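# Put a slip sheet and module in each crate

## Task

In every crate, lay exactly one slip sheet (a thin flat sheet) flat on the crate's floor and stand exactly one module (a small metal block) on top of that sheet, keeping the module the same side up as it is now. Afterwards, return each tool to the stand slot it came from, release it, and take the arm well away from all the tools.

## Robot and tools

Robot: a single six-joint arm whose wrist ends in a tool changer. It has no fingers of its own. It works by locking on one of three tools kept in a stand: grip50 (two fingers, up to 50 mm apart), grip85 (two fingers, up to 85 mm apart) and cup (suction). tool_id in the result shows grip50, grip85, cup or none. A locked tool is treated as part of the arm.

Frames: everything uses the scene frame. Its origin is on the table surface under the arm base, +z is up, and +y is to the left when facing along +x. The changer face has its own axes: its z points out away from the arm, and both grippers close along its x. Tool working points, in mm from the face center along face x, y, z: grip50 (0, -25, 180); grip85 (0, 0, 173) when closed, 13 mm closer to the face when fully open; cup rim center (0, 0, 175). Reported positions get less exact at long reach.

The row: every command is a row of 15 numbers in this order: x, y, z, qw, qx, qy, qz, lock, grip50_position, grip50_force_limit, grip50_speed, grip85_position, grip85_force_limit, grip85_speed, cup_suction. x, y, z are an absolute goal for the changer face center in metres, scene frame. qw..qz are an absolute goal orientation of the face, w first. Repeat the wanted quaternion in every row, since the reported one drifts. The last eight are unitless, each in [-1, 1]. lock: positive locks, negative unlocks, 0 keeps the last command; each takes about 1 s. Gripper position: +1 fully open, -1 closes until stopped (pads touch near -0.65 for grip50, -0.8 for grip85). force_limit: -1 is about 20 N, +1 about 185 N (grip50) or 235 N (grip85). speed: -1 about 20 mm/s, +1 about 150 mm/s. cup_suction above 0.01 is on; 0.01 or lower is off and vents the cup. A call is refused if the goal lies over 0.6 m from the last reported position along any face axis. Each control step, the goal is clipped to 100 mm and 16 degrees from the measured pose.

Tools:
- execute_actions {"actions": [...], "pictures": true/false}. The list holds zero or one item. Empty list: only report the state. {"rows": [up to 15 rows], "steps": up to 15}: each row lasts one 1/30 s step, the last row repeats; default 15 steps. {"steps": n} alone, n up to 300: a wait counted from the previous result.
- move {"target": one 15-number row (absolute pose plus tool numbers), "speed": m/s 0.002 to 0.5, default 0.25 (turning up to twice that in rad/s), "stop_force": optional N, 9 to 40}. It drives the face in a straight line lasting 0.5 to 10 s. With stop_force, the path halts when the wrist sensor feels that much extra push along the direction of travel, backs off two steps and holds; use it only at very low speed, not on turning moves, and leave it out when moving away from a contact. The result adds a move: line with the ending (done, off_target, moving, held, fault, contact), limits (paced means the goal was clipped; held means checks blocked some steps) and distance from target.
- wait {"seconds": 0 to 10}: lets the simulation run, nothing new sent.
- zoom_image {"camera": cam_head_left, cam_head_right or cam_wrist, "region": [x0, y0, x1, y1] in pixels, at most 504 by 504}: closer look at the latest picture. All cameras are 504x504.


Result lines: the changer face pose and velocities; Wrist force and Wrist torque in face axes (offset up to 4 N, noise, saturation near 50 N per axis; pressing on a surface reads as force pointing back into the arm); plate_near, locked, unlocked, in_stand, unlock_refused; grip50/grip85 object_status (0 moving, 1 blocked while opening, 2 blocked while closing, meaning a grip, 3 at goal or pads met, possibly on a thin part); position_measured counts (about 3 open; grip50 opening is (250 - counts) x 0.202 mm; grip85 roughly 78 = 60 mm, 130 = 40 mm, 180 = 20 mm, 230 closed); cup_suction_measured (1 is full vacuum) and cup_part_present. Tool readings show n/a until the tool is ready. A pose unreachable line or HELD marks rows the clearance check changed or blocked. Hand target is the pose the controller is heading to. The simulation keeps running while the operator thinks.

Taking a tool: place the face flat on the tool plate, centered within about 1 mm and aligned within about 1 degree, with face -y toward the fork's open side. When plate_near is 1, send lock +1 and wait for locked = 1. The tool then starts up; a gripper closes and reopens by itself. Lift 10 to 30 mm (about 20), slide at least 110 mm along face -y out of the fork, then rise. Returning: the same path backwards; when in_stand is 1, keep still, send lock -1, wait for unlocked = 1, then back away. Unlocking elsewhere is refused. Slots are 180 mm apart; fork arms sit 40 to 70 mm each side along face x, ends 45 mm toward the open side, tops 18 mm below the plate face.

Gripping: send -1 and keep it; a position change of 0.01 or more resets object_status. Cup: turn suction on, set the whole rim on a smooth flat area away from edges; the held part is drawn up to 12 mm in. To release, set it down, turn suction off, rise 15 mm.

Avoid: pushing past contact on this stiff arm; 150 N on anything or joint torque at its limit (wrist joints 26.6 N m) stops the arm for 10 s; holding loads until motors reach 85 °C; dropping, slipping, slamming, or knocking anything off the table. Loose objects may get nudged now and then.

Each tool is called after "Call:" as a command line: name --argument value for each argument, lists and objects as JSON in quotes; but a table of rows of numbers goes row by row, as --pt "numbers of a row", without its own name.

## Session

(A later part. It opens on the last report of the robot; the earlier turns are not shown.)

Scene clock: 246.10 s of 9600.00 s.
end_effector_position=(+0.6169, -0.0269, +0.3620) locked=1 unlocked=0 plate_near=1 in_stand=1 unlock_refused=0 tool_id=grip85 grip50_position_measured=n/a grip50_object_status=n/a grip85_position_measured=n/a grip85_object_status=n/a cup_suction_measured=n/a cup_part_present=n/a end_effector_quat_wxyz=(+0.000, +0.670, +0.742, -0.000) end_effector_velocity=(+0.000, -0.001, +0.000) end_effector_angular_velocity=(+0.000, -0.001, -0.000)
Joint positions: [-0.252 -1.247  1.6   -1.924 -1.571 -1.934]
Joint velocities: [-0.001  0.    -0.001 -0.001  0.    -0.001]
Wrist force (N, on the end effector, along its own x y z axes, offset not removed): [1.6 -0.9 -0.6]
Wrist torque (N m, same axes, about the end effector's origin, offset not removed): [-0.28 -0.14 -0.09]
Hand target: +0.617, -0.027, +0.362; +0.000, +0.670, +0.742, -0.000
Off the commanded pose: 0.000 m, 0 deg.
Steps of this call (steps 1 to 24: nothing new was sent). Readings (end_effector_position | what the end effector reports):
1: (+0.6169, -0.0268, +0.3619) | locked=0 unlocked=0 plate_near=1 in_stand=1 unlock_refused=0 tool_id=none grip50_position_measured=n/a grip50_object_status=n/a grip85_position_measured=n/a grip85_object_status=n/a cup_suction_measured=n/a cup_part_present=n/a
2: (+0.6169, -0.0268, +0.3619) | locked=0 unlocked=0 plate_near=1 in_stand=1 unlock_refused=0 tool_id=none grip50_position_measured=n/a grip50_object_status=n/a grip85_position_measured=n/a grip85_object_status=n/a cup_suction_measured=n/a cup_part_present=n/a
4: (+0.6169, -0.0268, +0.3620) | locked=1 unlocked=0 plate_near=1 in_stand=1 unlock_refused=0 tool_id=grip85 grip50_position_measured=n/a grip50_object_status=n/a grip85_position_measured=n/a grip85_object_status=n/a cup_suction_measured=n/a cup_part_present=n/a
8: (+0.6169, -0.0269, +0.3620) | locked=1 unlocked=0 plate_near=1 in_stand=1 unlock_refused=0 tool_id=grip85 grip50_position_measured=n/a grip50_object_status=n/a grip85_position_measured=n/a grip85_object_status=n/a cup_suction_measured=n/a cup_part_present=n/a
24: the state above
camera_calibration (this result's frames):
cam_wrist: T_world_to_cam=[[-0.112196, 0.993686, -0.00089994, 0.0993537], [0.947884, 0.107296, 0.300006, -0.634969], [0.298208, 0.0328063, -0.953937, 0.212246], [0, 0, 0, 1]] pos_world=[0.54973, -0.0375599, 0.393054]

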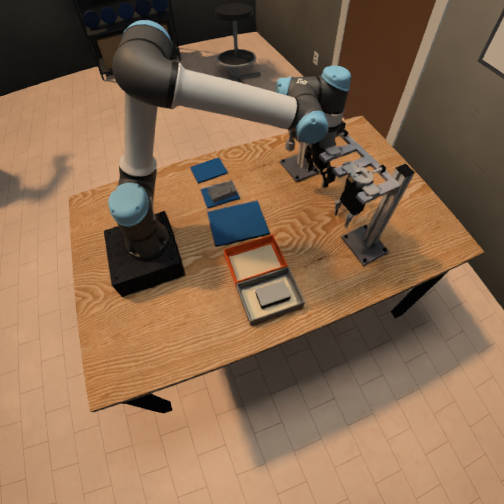

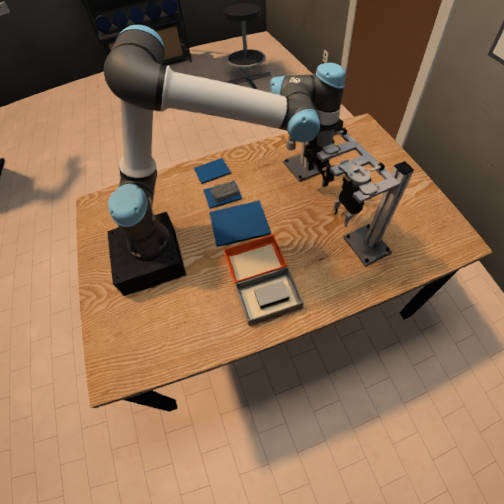

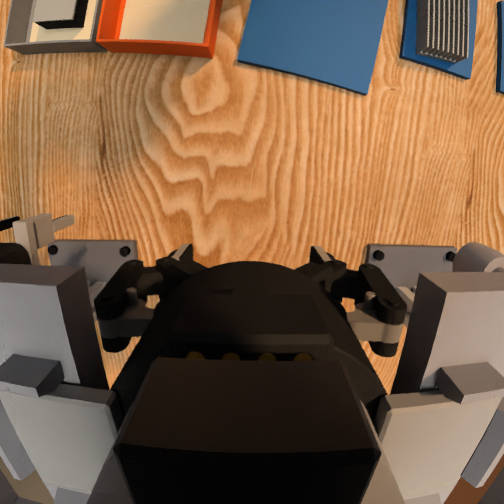

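Call:
move --target '[0.6169,-0.0269,0.380,0,0.670,0.7424,0,0,1,0,0,1,0,0,-1]' --speed 0.04

Call:
move --target '[0.4925,-0.0397,0.380,0,0.670,0.7424,0,0,1,0,0,1,0,0,-1]' --speed 0.12

Call:
move --target '[0.323,0.184,0.26,0,0.682,0.7314,0,0,1,0,0,1,0,0,-1]'

Scene clock: 252.77 s of 9600.00 s.
end_effector_position=(+0.6169, -0.0269, +0.3796) locked=1 unlocked=0 plate_near=1 in_stand=0 unlock_refused=0 tool_id=grip85 grip50_position_measured=n/a grip50_object_status=n/a grip85_position_measured=3 grip85_object_status=3 cup_suction_measured=n/a cup_part_present=n/a end_effector_quat_wxyz=(+0.000, +0.670, +0.742, +0.000) end_effector_velocity=(+0.000, +0.001, +0.004) end_effector_angular_velocity=(-0.000, -0.001, +0.002)
Joint positions: [-0.252 -1.261  1.571 -1.881 -1.571 -1.934]
Joint velocities: [ 0.001 -0.002 -0.006  0.007  0.    -0.   ]
Wrist force (N, on the end effector, along its own x y z axes, offset not removed): [0.8 0.2 -1.7]
Wrist torque (N m, same axes, about the end effector's origin, offset not removed): [-0.09 -0.17 -0.11]
Hand target: +0.617, -0.027, +0.380; +0.000, +0.670, +0.742, +0.000
Off the commanded pose: 0.000 m, 0 deg.
move: done
camera_calibration (this result's frames):
cam_wrist: T_world_to_cam=[[-0.112197, 0.993686, -0.000892101, 0.0993515], [0.947878, 0.107294, 0.300024, -0.640224], [0.298226, 0.0328162, -0.953931, 0.229044], [0, 0, 0, 1]] pos_world=[0.549694, -0.0375482, 0.410664]

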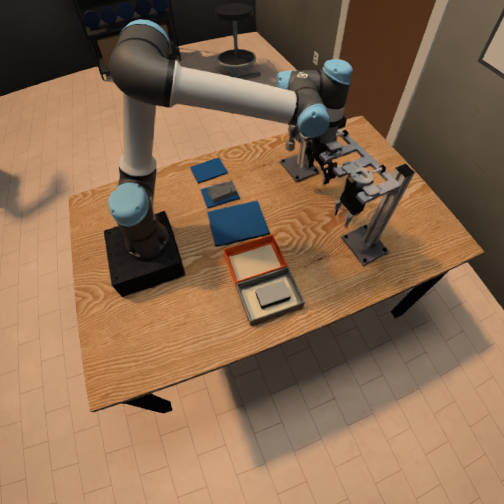

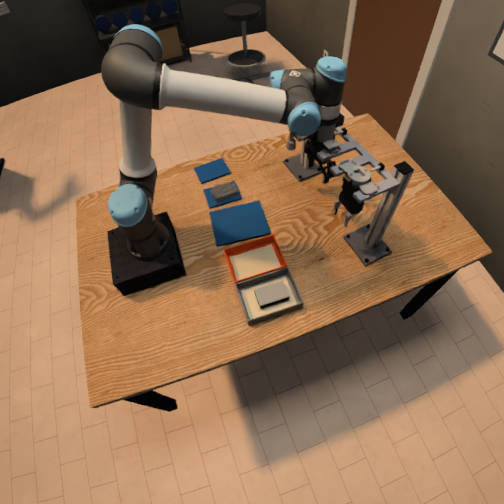

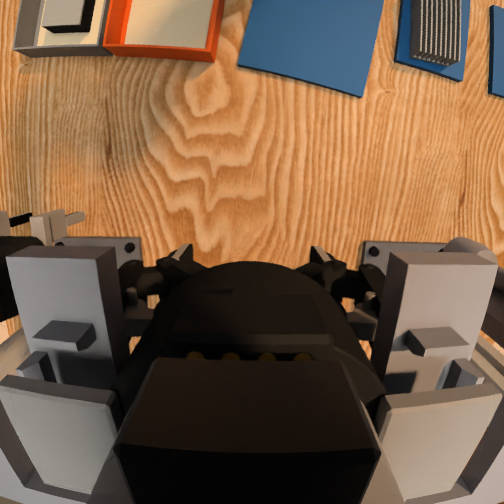

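Scene clock: 254.37 s of 9600.00 s.
end_effector_position=(+0.4929, -0.0397, +0.3799) locked=1 unlocked=0 plate_near=1 in_stand=0 unlock_refused=0 tool_id=grip85 grip50_position_measured=n/a grip50_object_status=n/a grip85_position_measured=3 grip85_object_status=3 cup_suction_measured=n/a cup_part_present=n/a end_effector_quat_wxyz=(+0.000, +0.670, +0.742, -0.000) end_effector_velocity=(-0.003, -0.000, -0.000) end_effector_angular_velocity=(+0.000, +0.001, -0.001)
Joint positions: [-0.344 -1.548  1.912 -1.935 -1.571 -2.027]
Joint velocities: [-0.003 -0.006  0.006  0.    -0.    -0.002]
Wrist force (N, on the end effector, along its own x y z axes, offset not removed): [1.7 -0.2 0.6]
Wrist torque (N m, same axes, about the end effector's origin, offset not removed): [-0.26 -0.18 0.02]
Hand target: +0.493, -0.040, +0.380; +0.000, +0.670, +0.742, +0.000
Off the commanded pose: 0.000 m, 0 deg.
move: done
camera_calibration (this result's frames):
cam_wrist: T_world_to_cam=[[-0.11218, 0.993687, -0.000999657, 0.0981631], [0.947867, 0.107309, 0.300056, -0.521427], [0.298269, 0.0327127, -0.953921, 0.266678], [0, 0, 0, 1]] pos_world=[0.425714, -0.0503134, 0.410945]

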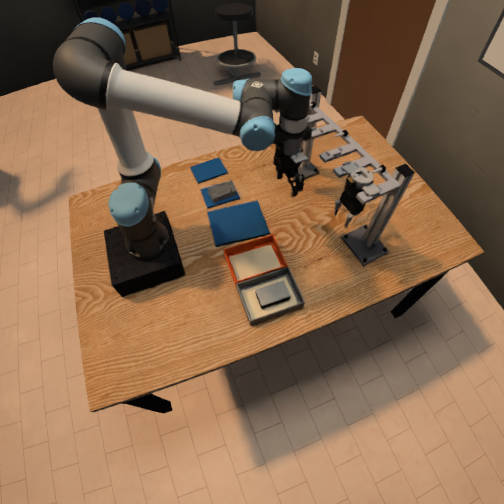

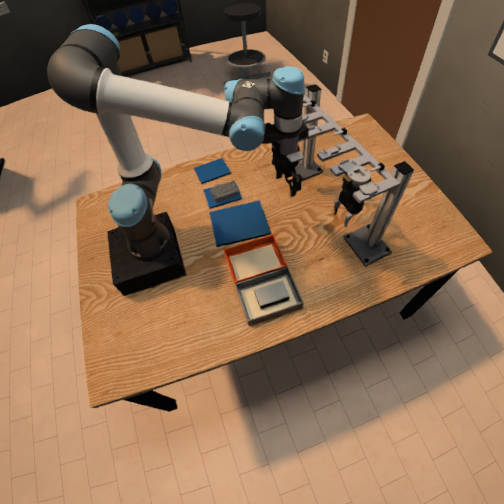

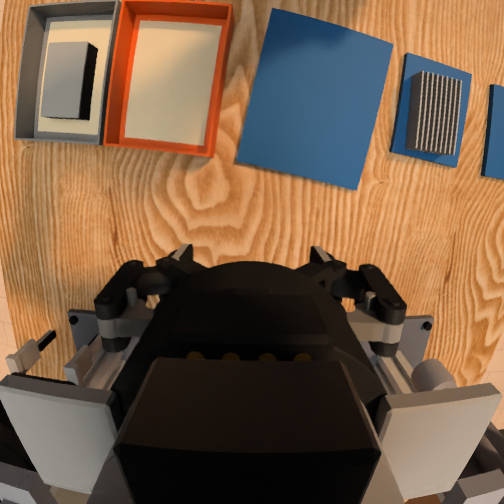

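Scene clock: 256.27 s of 9600.00 s.
end_effector_position=(+0.3233, +0.1839, +0.2600) locked=1 unlocked=0 plate_near=1 in_stand=0 unlock_refused=0 tool_id=grip85 grip50_position_measured=n/a grip50_object_status=n/a grip85_position_measured=3 grip85_object_status=3 cup_suction_measured=n/a cup_part_present=n/a end_effector_quat_wxyz=(-0.000, +0.682, +0.731, -0.000) end_effector_velocity=(-0.001, +0.002, -0.001) end_effector_angular_velocity=(-0.000, -0.002, -0.002)
Joint positions: [ 0.16  -1.686  2.4   -2.284 -1.57  -1.49 ]
Joint velocities: [ 0.007  0.003  0.001 -0.005 -0.     0.009]
Wrist force (N, on the end effector, along its own x y z axes, offset not removed): [0.7 -0.7 -0.4]
Wrist torque (N m, same axes, about the end effector's origin, offset not removed): [-0.18 -0.12 -0.03]
Hand target: +0.323, +0.184, +0.260; -0.000, +0.682, +0.731, -0.000
Off the commanded pose: 0.000 m, 0 deg.
move: done
camera_calibration (this result's frames):
cam_wrist: T_world_to_cam=[[-0.0799375, 0.9968, -0.000315365, -0.154282], [0.951132, 0.0763698, 0.299193, -0.343822], [0.298259, 0.0236168, -0.954193, 0.197297], [0, 0, 0, 1]] pos_world=[0.255841, 0.175386, 0.291079]

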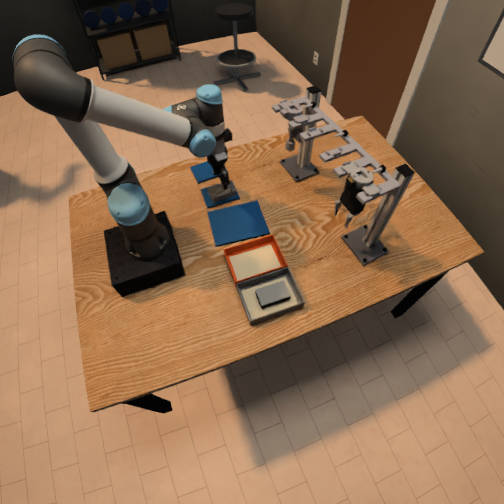

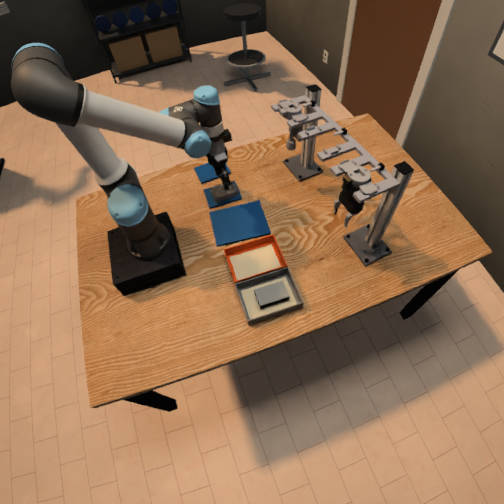

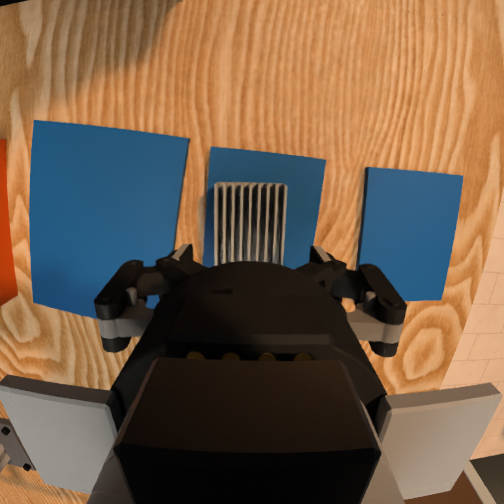

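Call:
move --target '[0.323,0.184,0.199,0,0.682,0.7314,0,0,1,0,0,1,-0.6,-0.5,-1]' --speed 0.05

Call:
move --target '[0.323,0.184,0.199,0,0.682,0.7314,0,0,1,0,0,-1,-0.6,-0.5,-1]'

Scene clock: 263.03 s of 9600.00 s.
end_effector_position=(+0.3231, +0.1840, +0.1992) locked=1 unlocked=0 plate_near=1 in_stand=0 unlock_refused=0 tool_id=grip85 grip50_position_measured=n/a grip50_object_status=n/a grip85_position_measured=3 grip85_object_status=3 cup_suction_measured=n/a cup_part_present=n/a end_effector_quat_wxyz=(-0.000, +0.682, +0.731, -0.000) end_effector_velocity=(+0.000, -0.000, -0.003) end_effector_angular_velocity=(-0.000, +0.001, -0.001)
Joint positions: [ 0.16  -1.522  2.477 -2.525 -1.571 -1.49 ]
Joint velocities: [-0.001  0.009  0.003 -0.011 -0.    -0.001]
Wrist force (N, on the end effector, along its own x y z axes, offset not removed): [0.8 -0.1 0.5]
Wrist torque (N m, same axes, about the end effector's origin, offset not removed): [-0.17 -0.24 -0.04]
Hand target: +0.323, +0.184, +0.199; -0.000, +0.682, +0.731, -0.000
Off the commanded pose: 0.000 m, 0 deg.
move: done
camera_calibration (this result's frames):
cam_wrist: T_world_to_cam=[[-0.0797898, 0.996811, -0.000886339, -0.154339], [0.950902, 0.0763817, 0.299917, -0.325545], [0.299028, 0.0230875, -0.953965, 0.139164], [0, 0, 0, 1]] pos_world=[0.255633, 0.175499, 0.230257]

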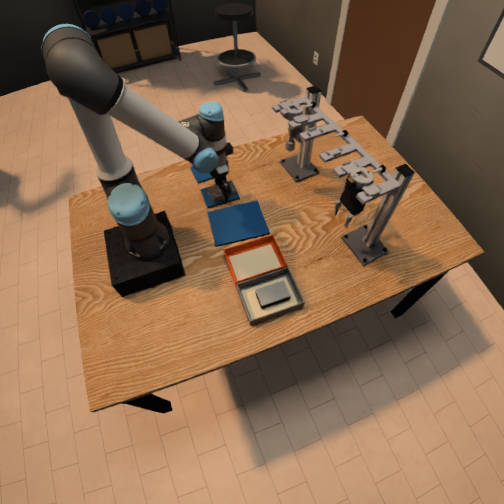

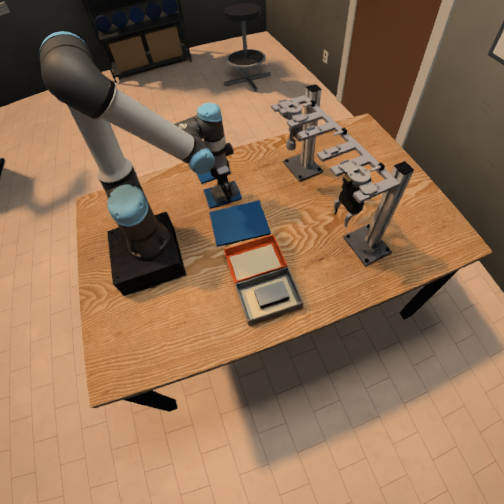

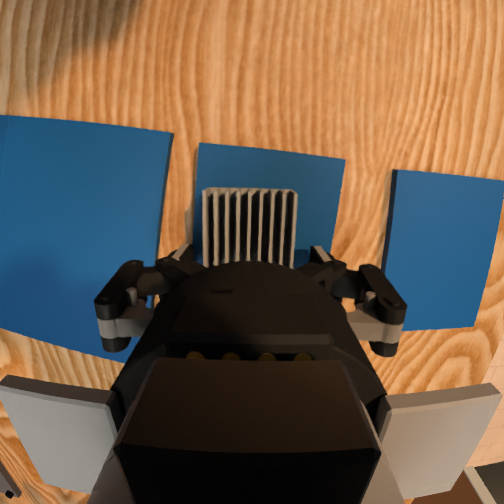

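Scene clock: 263.87 s of 9600.00 s.
end_effector_position=(+0.3230, +0.1840, +0.1991) locked=1 unlocked=0 plate_near=1 in_stand=0 unlock_refused=0 tool_id=grip85 grip50_position_measured=n/a grip50_object_status=n/a grip85_position_measured=79 grip85_object_status=2 cup_suction_measured=n/a cup_part_present=n/a end_effector_quat_wxyz=(+0.000, +0.682, +0.731, +0.000) end_effector_velocity=(-0.000, +0.000, -0.000) end_effector_angular_velocity=(-0.000, +0.000, +0.000)
Joint positions: [ 0.16  -1.522  2.477 -2.526 -1.571 -1.49 ]
Joint velocities: [ 0.  0.  0. -0. -0.  0.]
Wrist force (N, on the end effector, along its own x y z axes, offset not removed): [-0.4 -4.5 -28.8]
Wrist torque (N m, same axes, about the end effector's origin, offset not removed): [0.70 -0.18 0.03]
Hand target: +0.323, +0.184, +0.199; -0.000, +0.682, +0.731, -0.000
Off the commanded pose: 0.000 m, 0 deg.
move: done
camera_calibration (this result's frames):
cam_wrist: T_world_to_cam=[[-0.0797779, 0.996812, -0.000916134, -0.154371], [0.950816, 0.0763726, 0.300192, -0.325462], [0.299305, 0.0230776, -0.953878, 0.138929], [0, 0, 0, 1]] pos_world=[0.255557, 0.175529, 0.23008]

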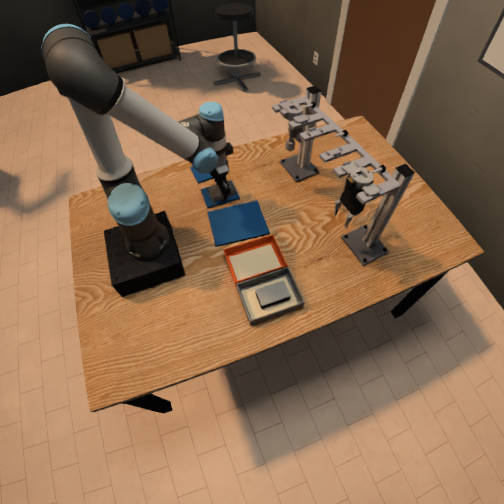

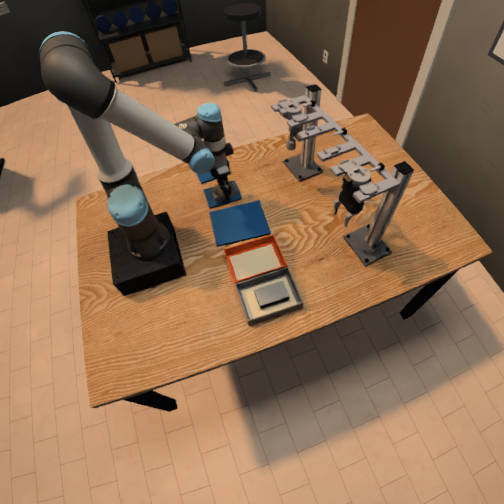

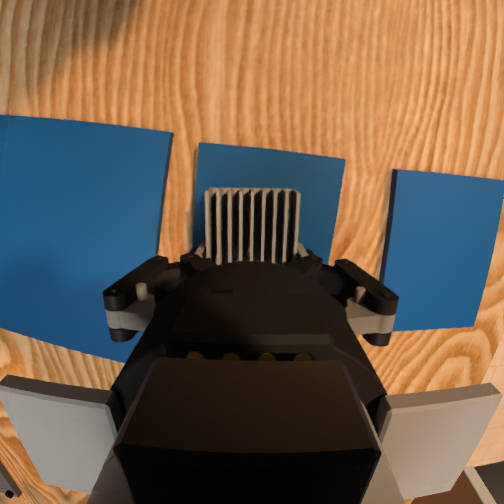

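Call:
move --target '[0.323,0.184,0.27,0,0.682,0.7314,0,0,1,0,0,-1,-0.6,-0.5,-1]' --speed 0.1

Call:
move --target '[0.335,-0.1625,0.27,0,0.7218,0.6921,0,0,1,0,0,-1,-0.6,-0.5,-1]'

Call:
move --target '[0.335,-0.1625,0.205,0,0.7218,0.6921,0,0,1,0,0,-1,-0.6,-0.5,-1]' --speed 0.06

Call:
move --target '[0.335,-0.1625,0.185,0,0.7218,0.6921,0,0,1,0,0,-1,-0.6,-0.5,-1]' --speed 0.004 --stop_force 9

Scene clock: 271.43 s of 9600.00 s.
end_effector_position=(+0.3229, +0.1840, +0.2698) locked=1 unlocked=0 plate_near=1 in_stand=0 unlock_refused=0 tool_id=grip85 grip50_position_measured=n/a grip50_object_status=n/a grip85_position_measured=79 grip85_object_status=2 cup_suction_measured=n/a cup_part_present=n/a end_effector_quat_wxyz=(+0.000, +0.682, +0.731, +0.000) end_effector_velocity=(-0.000, -0.000, +0.003) end_effector_angular_velocity=(+0.001, +0.001, -0.002)
Joint positions: [ 0.161 -1.709  2.387 -2.249 -1.571 -1.49 ]
Joint velocities: [-0.002 -0.007 -0.004  0.011  0.001  0.   ]
Wrist force (N, on the end effector, along its own x y z axes, offset not removed): [2.7 1.1 0.6]
Wrist torque (N m, same axes, about the end effector's origin, offset not removed): [-0.18 -0.20 -0.14]
Hand target: +0.323, +0.184, +0.270; +0.000, +0.682, +0.731, +0.000
Off the commanded pose: 0.000 m, 0 deg.
move: done
camera_calibration (this result's frames):
cam_wrist: T_world_to_cam=[[-0.0798517, 0.996806, -0.000964827, -0.154293], [0.950826, 0.0764588, 0.30014, -0.346523], [0.299255, 0.0230493, -0.953895, 0.206453], [0, 0, 0, 1]] pos_world=[0.255381, 0.175536, 0.30079]

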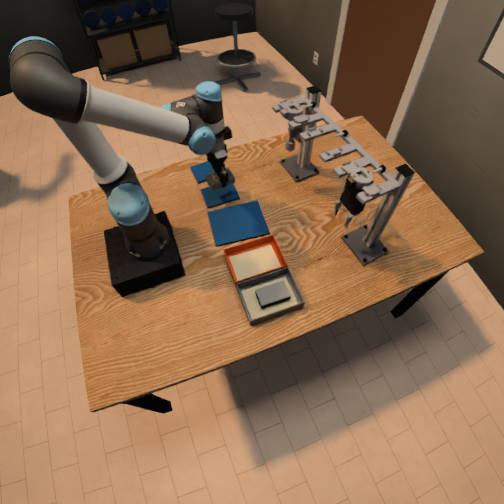

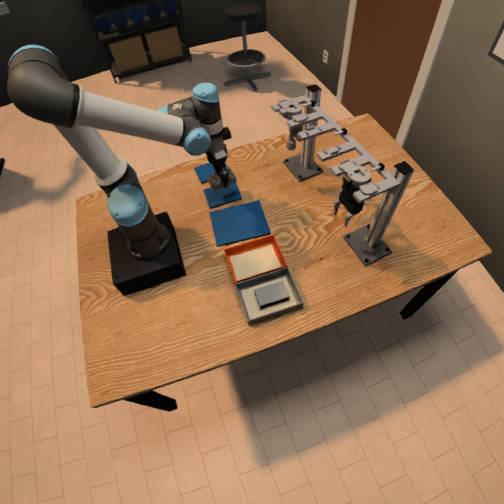

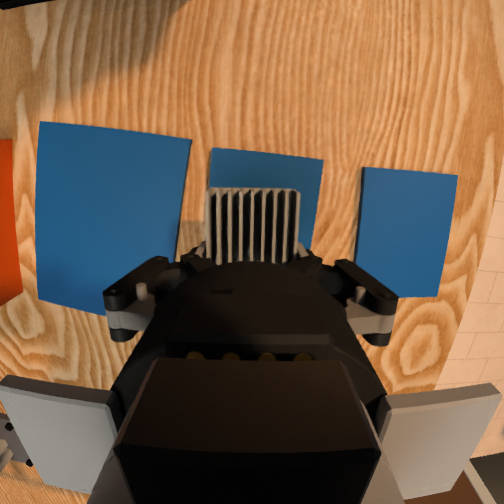

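Scene clock: 273.53 s of 9600.00 s.
end_effector_position=(+0.3350, -0.1626, +0.2700) locked=1 unlocked=0 plate_near=1 in_stand=0 unlock_refused=0 tool_id=grip85 grip50_position_measured=n/a grip50_object_status=n/a grip85_position_measured=79 grip85_object_status=2 cup_suction_measured=n/a cup_part_present=n/a end_effector_quat_wxyz=(+0.001, +0.722, +0.692, +0.000) end_effector_velocity=(+0.001, -0.002, -0.000) end_effector_angular_velocity=(+0.000, -0.001, +0.001)
Joint positions: [-0.809 -1.708  2.385 -2.25  -1.57  -2.347]
Joint velocities: [-0.002  0.005 -0.003 -0.003  0.001 -0.003]
Wrist force (N, on the end effector, along its own x y z axes, offset not removed): [0.6 0.3 0.8]
Wrist torque (N m, same axes, about the end effector's origin, offset not removed): [-0.17 -0.15 -0.02]
Hand target: +0.335, -0.163, +0.270; +0.001, +0.722, +0.692, +0.000
Off the commanded pose: 0.000 m, 0 deg.
move: done
camera_calibration (this result's frames):
cam_wrist: T_world_to_cam=[[0.0319695, 0.999487, -0.00193428, 0.155462], [0.953094, -0.0299027, 0.301194, -0.349937], [0.300982, -0.0114726, -0.953561, 0.204799], [0, 0, 0, 1]] pos_world=[0.266912, -0.163497, 0.300988]

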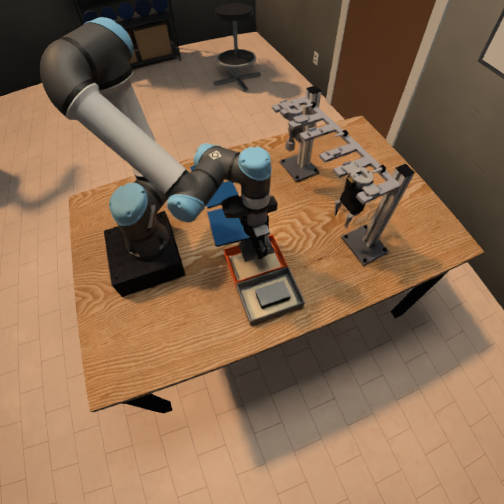

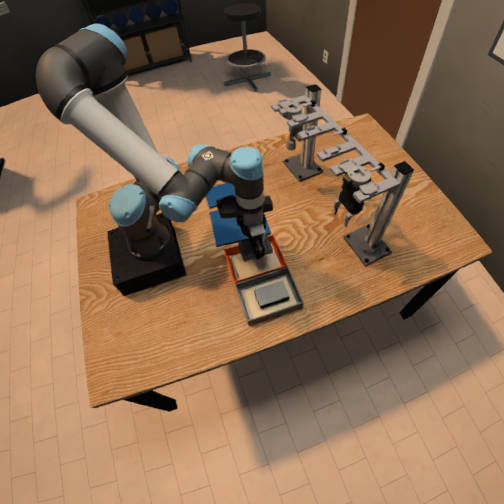

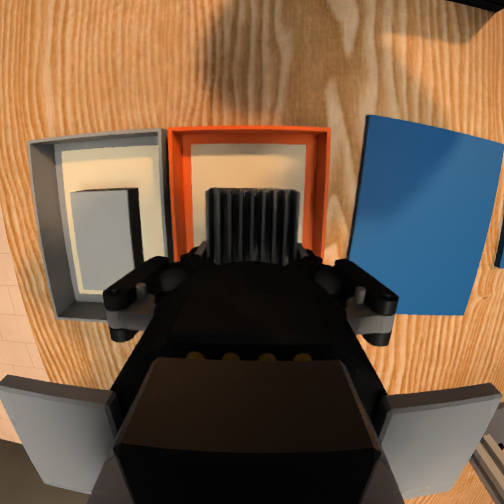

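Scene clock: 275.07 s of 9600.00 s.
end_effector_position=(+0.3351, -0.1626, +0.2053) locked=1 unlocked=0 plate_near=1 in_stand=0 unlock_refused=0 tool_id=grip85 grip50_position_measured=n/a grip50_object_status=n/a grip85_position_measured=79 grip85_object_status=2 cup_suction_measured=n/a cup_part_present=n/a end_effector_quat_wxyz=(-0.000, +0.722, +0.692, +0.000) end_effector_velocity=(+0.000, -0.000, -0.003) end_effector_angular_velocity=(-0.000, -0.000, +0.001)
Joint positions: [-0.809 -1.54   2.469 -2.5   -1.571 -2.347]
Joint velocities: [ 0.     0.011  0.002 -0.013  0.    -0.001]
Wrist force (N, on the end effector, along its own x y z axes, offset not removed): [2.3 0.3 2.4]
Wrist torque (N m, same axes, about the end effector's origin, offset not removed): [-0.08 -0.26 0.03]
Hand target: +0.335, -0.163, +0.205; -0.000, +0.722, +0.692, -0.000
Off the commanded pose: 0.000 m, 0 deg.
move: done
camera_calibration (this result's frames):
cam_wrist: T_world_to_cam=[[0.0320009, 0.999488, -0.000815281, 0.155014], [0.95348, -0.0302832, 0.299932, -0.330453], [0.299754, -0.0103754, -0.95396, 0.143694], [0, 0, 0, 1]] pos_world=[0.267047, -0.163451, 0.236318]

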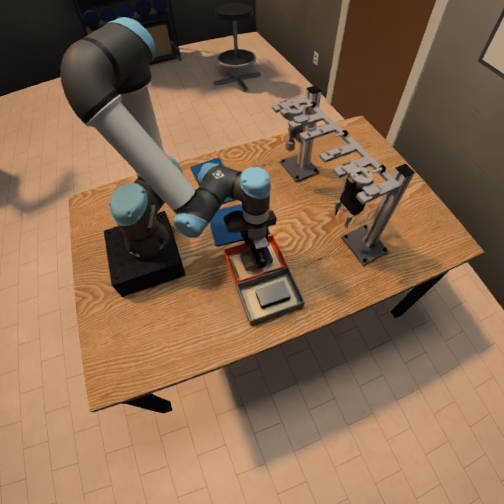

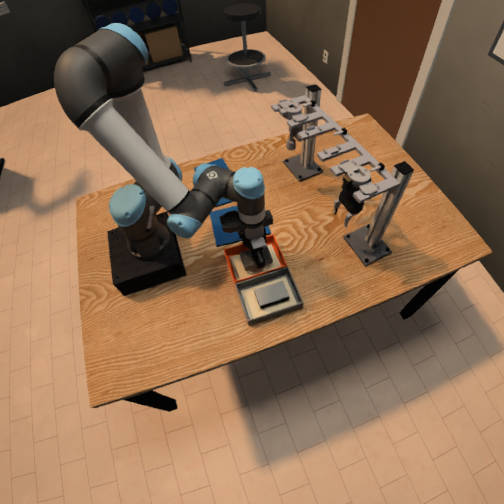

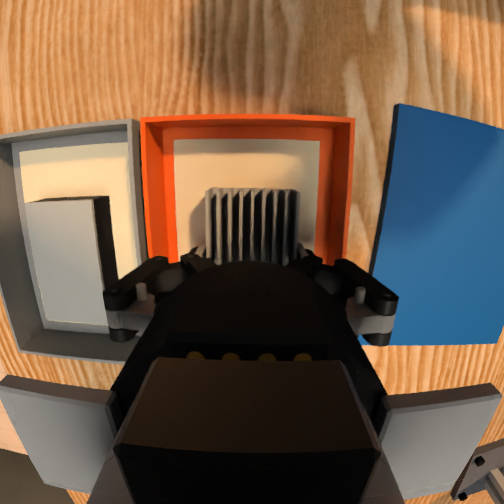

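Scene clock: 278.27 s of 9600.00 s.
end_effector_position=(+0.3351, -0.1626, +0.1940) locked=1 unlocked=0 plate_near=1 in_stand=0 unlock_refused=0 tool_id=grip85 grip50_position_measured=n/a grip50_object_status=n/a grip85_position_measured=79 grip85_object_status=2 cup_suction_measured=n/a cup_part_present=n/a end_effector_quat_wxyz=(+0.000, +0.722, +0.692, +0.000) end_effector_velocity=(-0.001, +0.001, +0.000) end_effector_angular_velocity=(+0.005, +0.004, -0.000)
Joint positions: [-0.809 -1.505  2.48  -2.547 -1.571 -2.347]
Joint velocities: [-0.    -0.003  0.     0.009  0.    -0.   ]
Wrist force (N, on the end effector, along its own x y z axes, offset not removed): [-1.3 2.2 -17.9]
Wrist torque (N m, same axes, about the end effector's origin, offset not removed): [-0.69 -1.07 -0.14]
Hand target: +0.335, -0.163, +0.194; -0.000, +0.722, +0.692, +0.000
Off the commanded pose: 0.009 m, 0 deg.
move: contact
camera_calibration (this result's frames):
cam_wrist: T_world_to_cam=[[0.0319894, 0.999488, -0.000956751, 0.155025], [0.95344, -0.0302284, 0.300064, -0.327086], [0.299882, -0.0105111, -0.953918, 0.132888], [0, 0, 0, 1]] pos_world=[0.267047, -0.163436, 0.225059]

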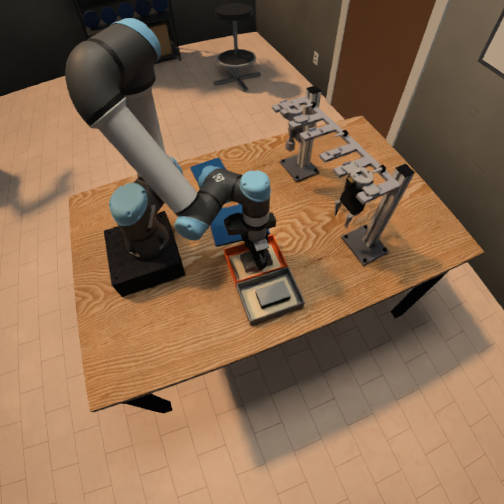

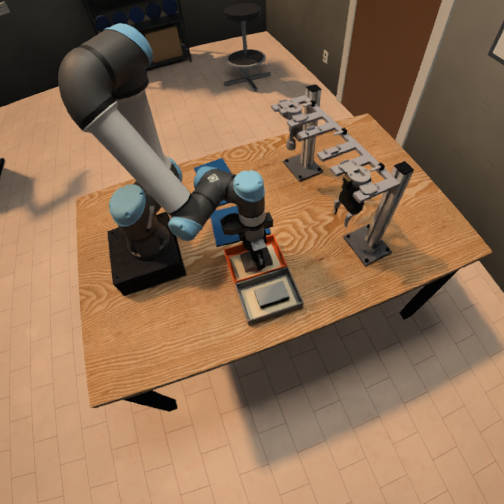

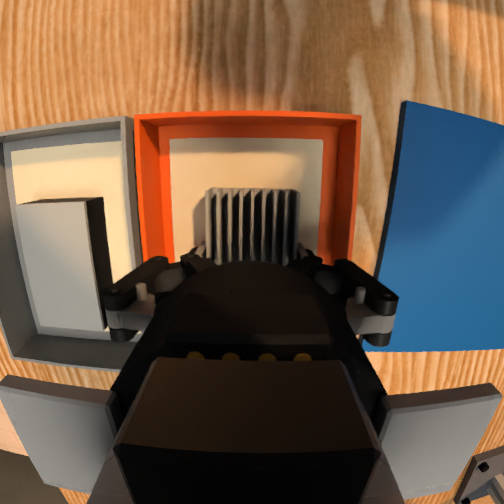

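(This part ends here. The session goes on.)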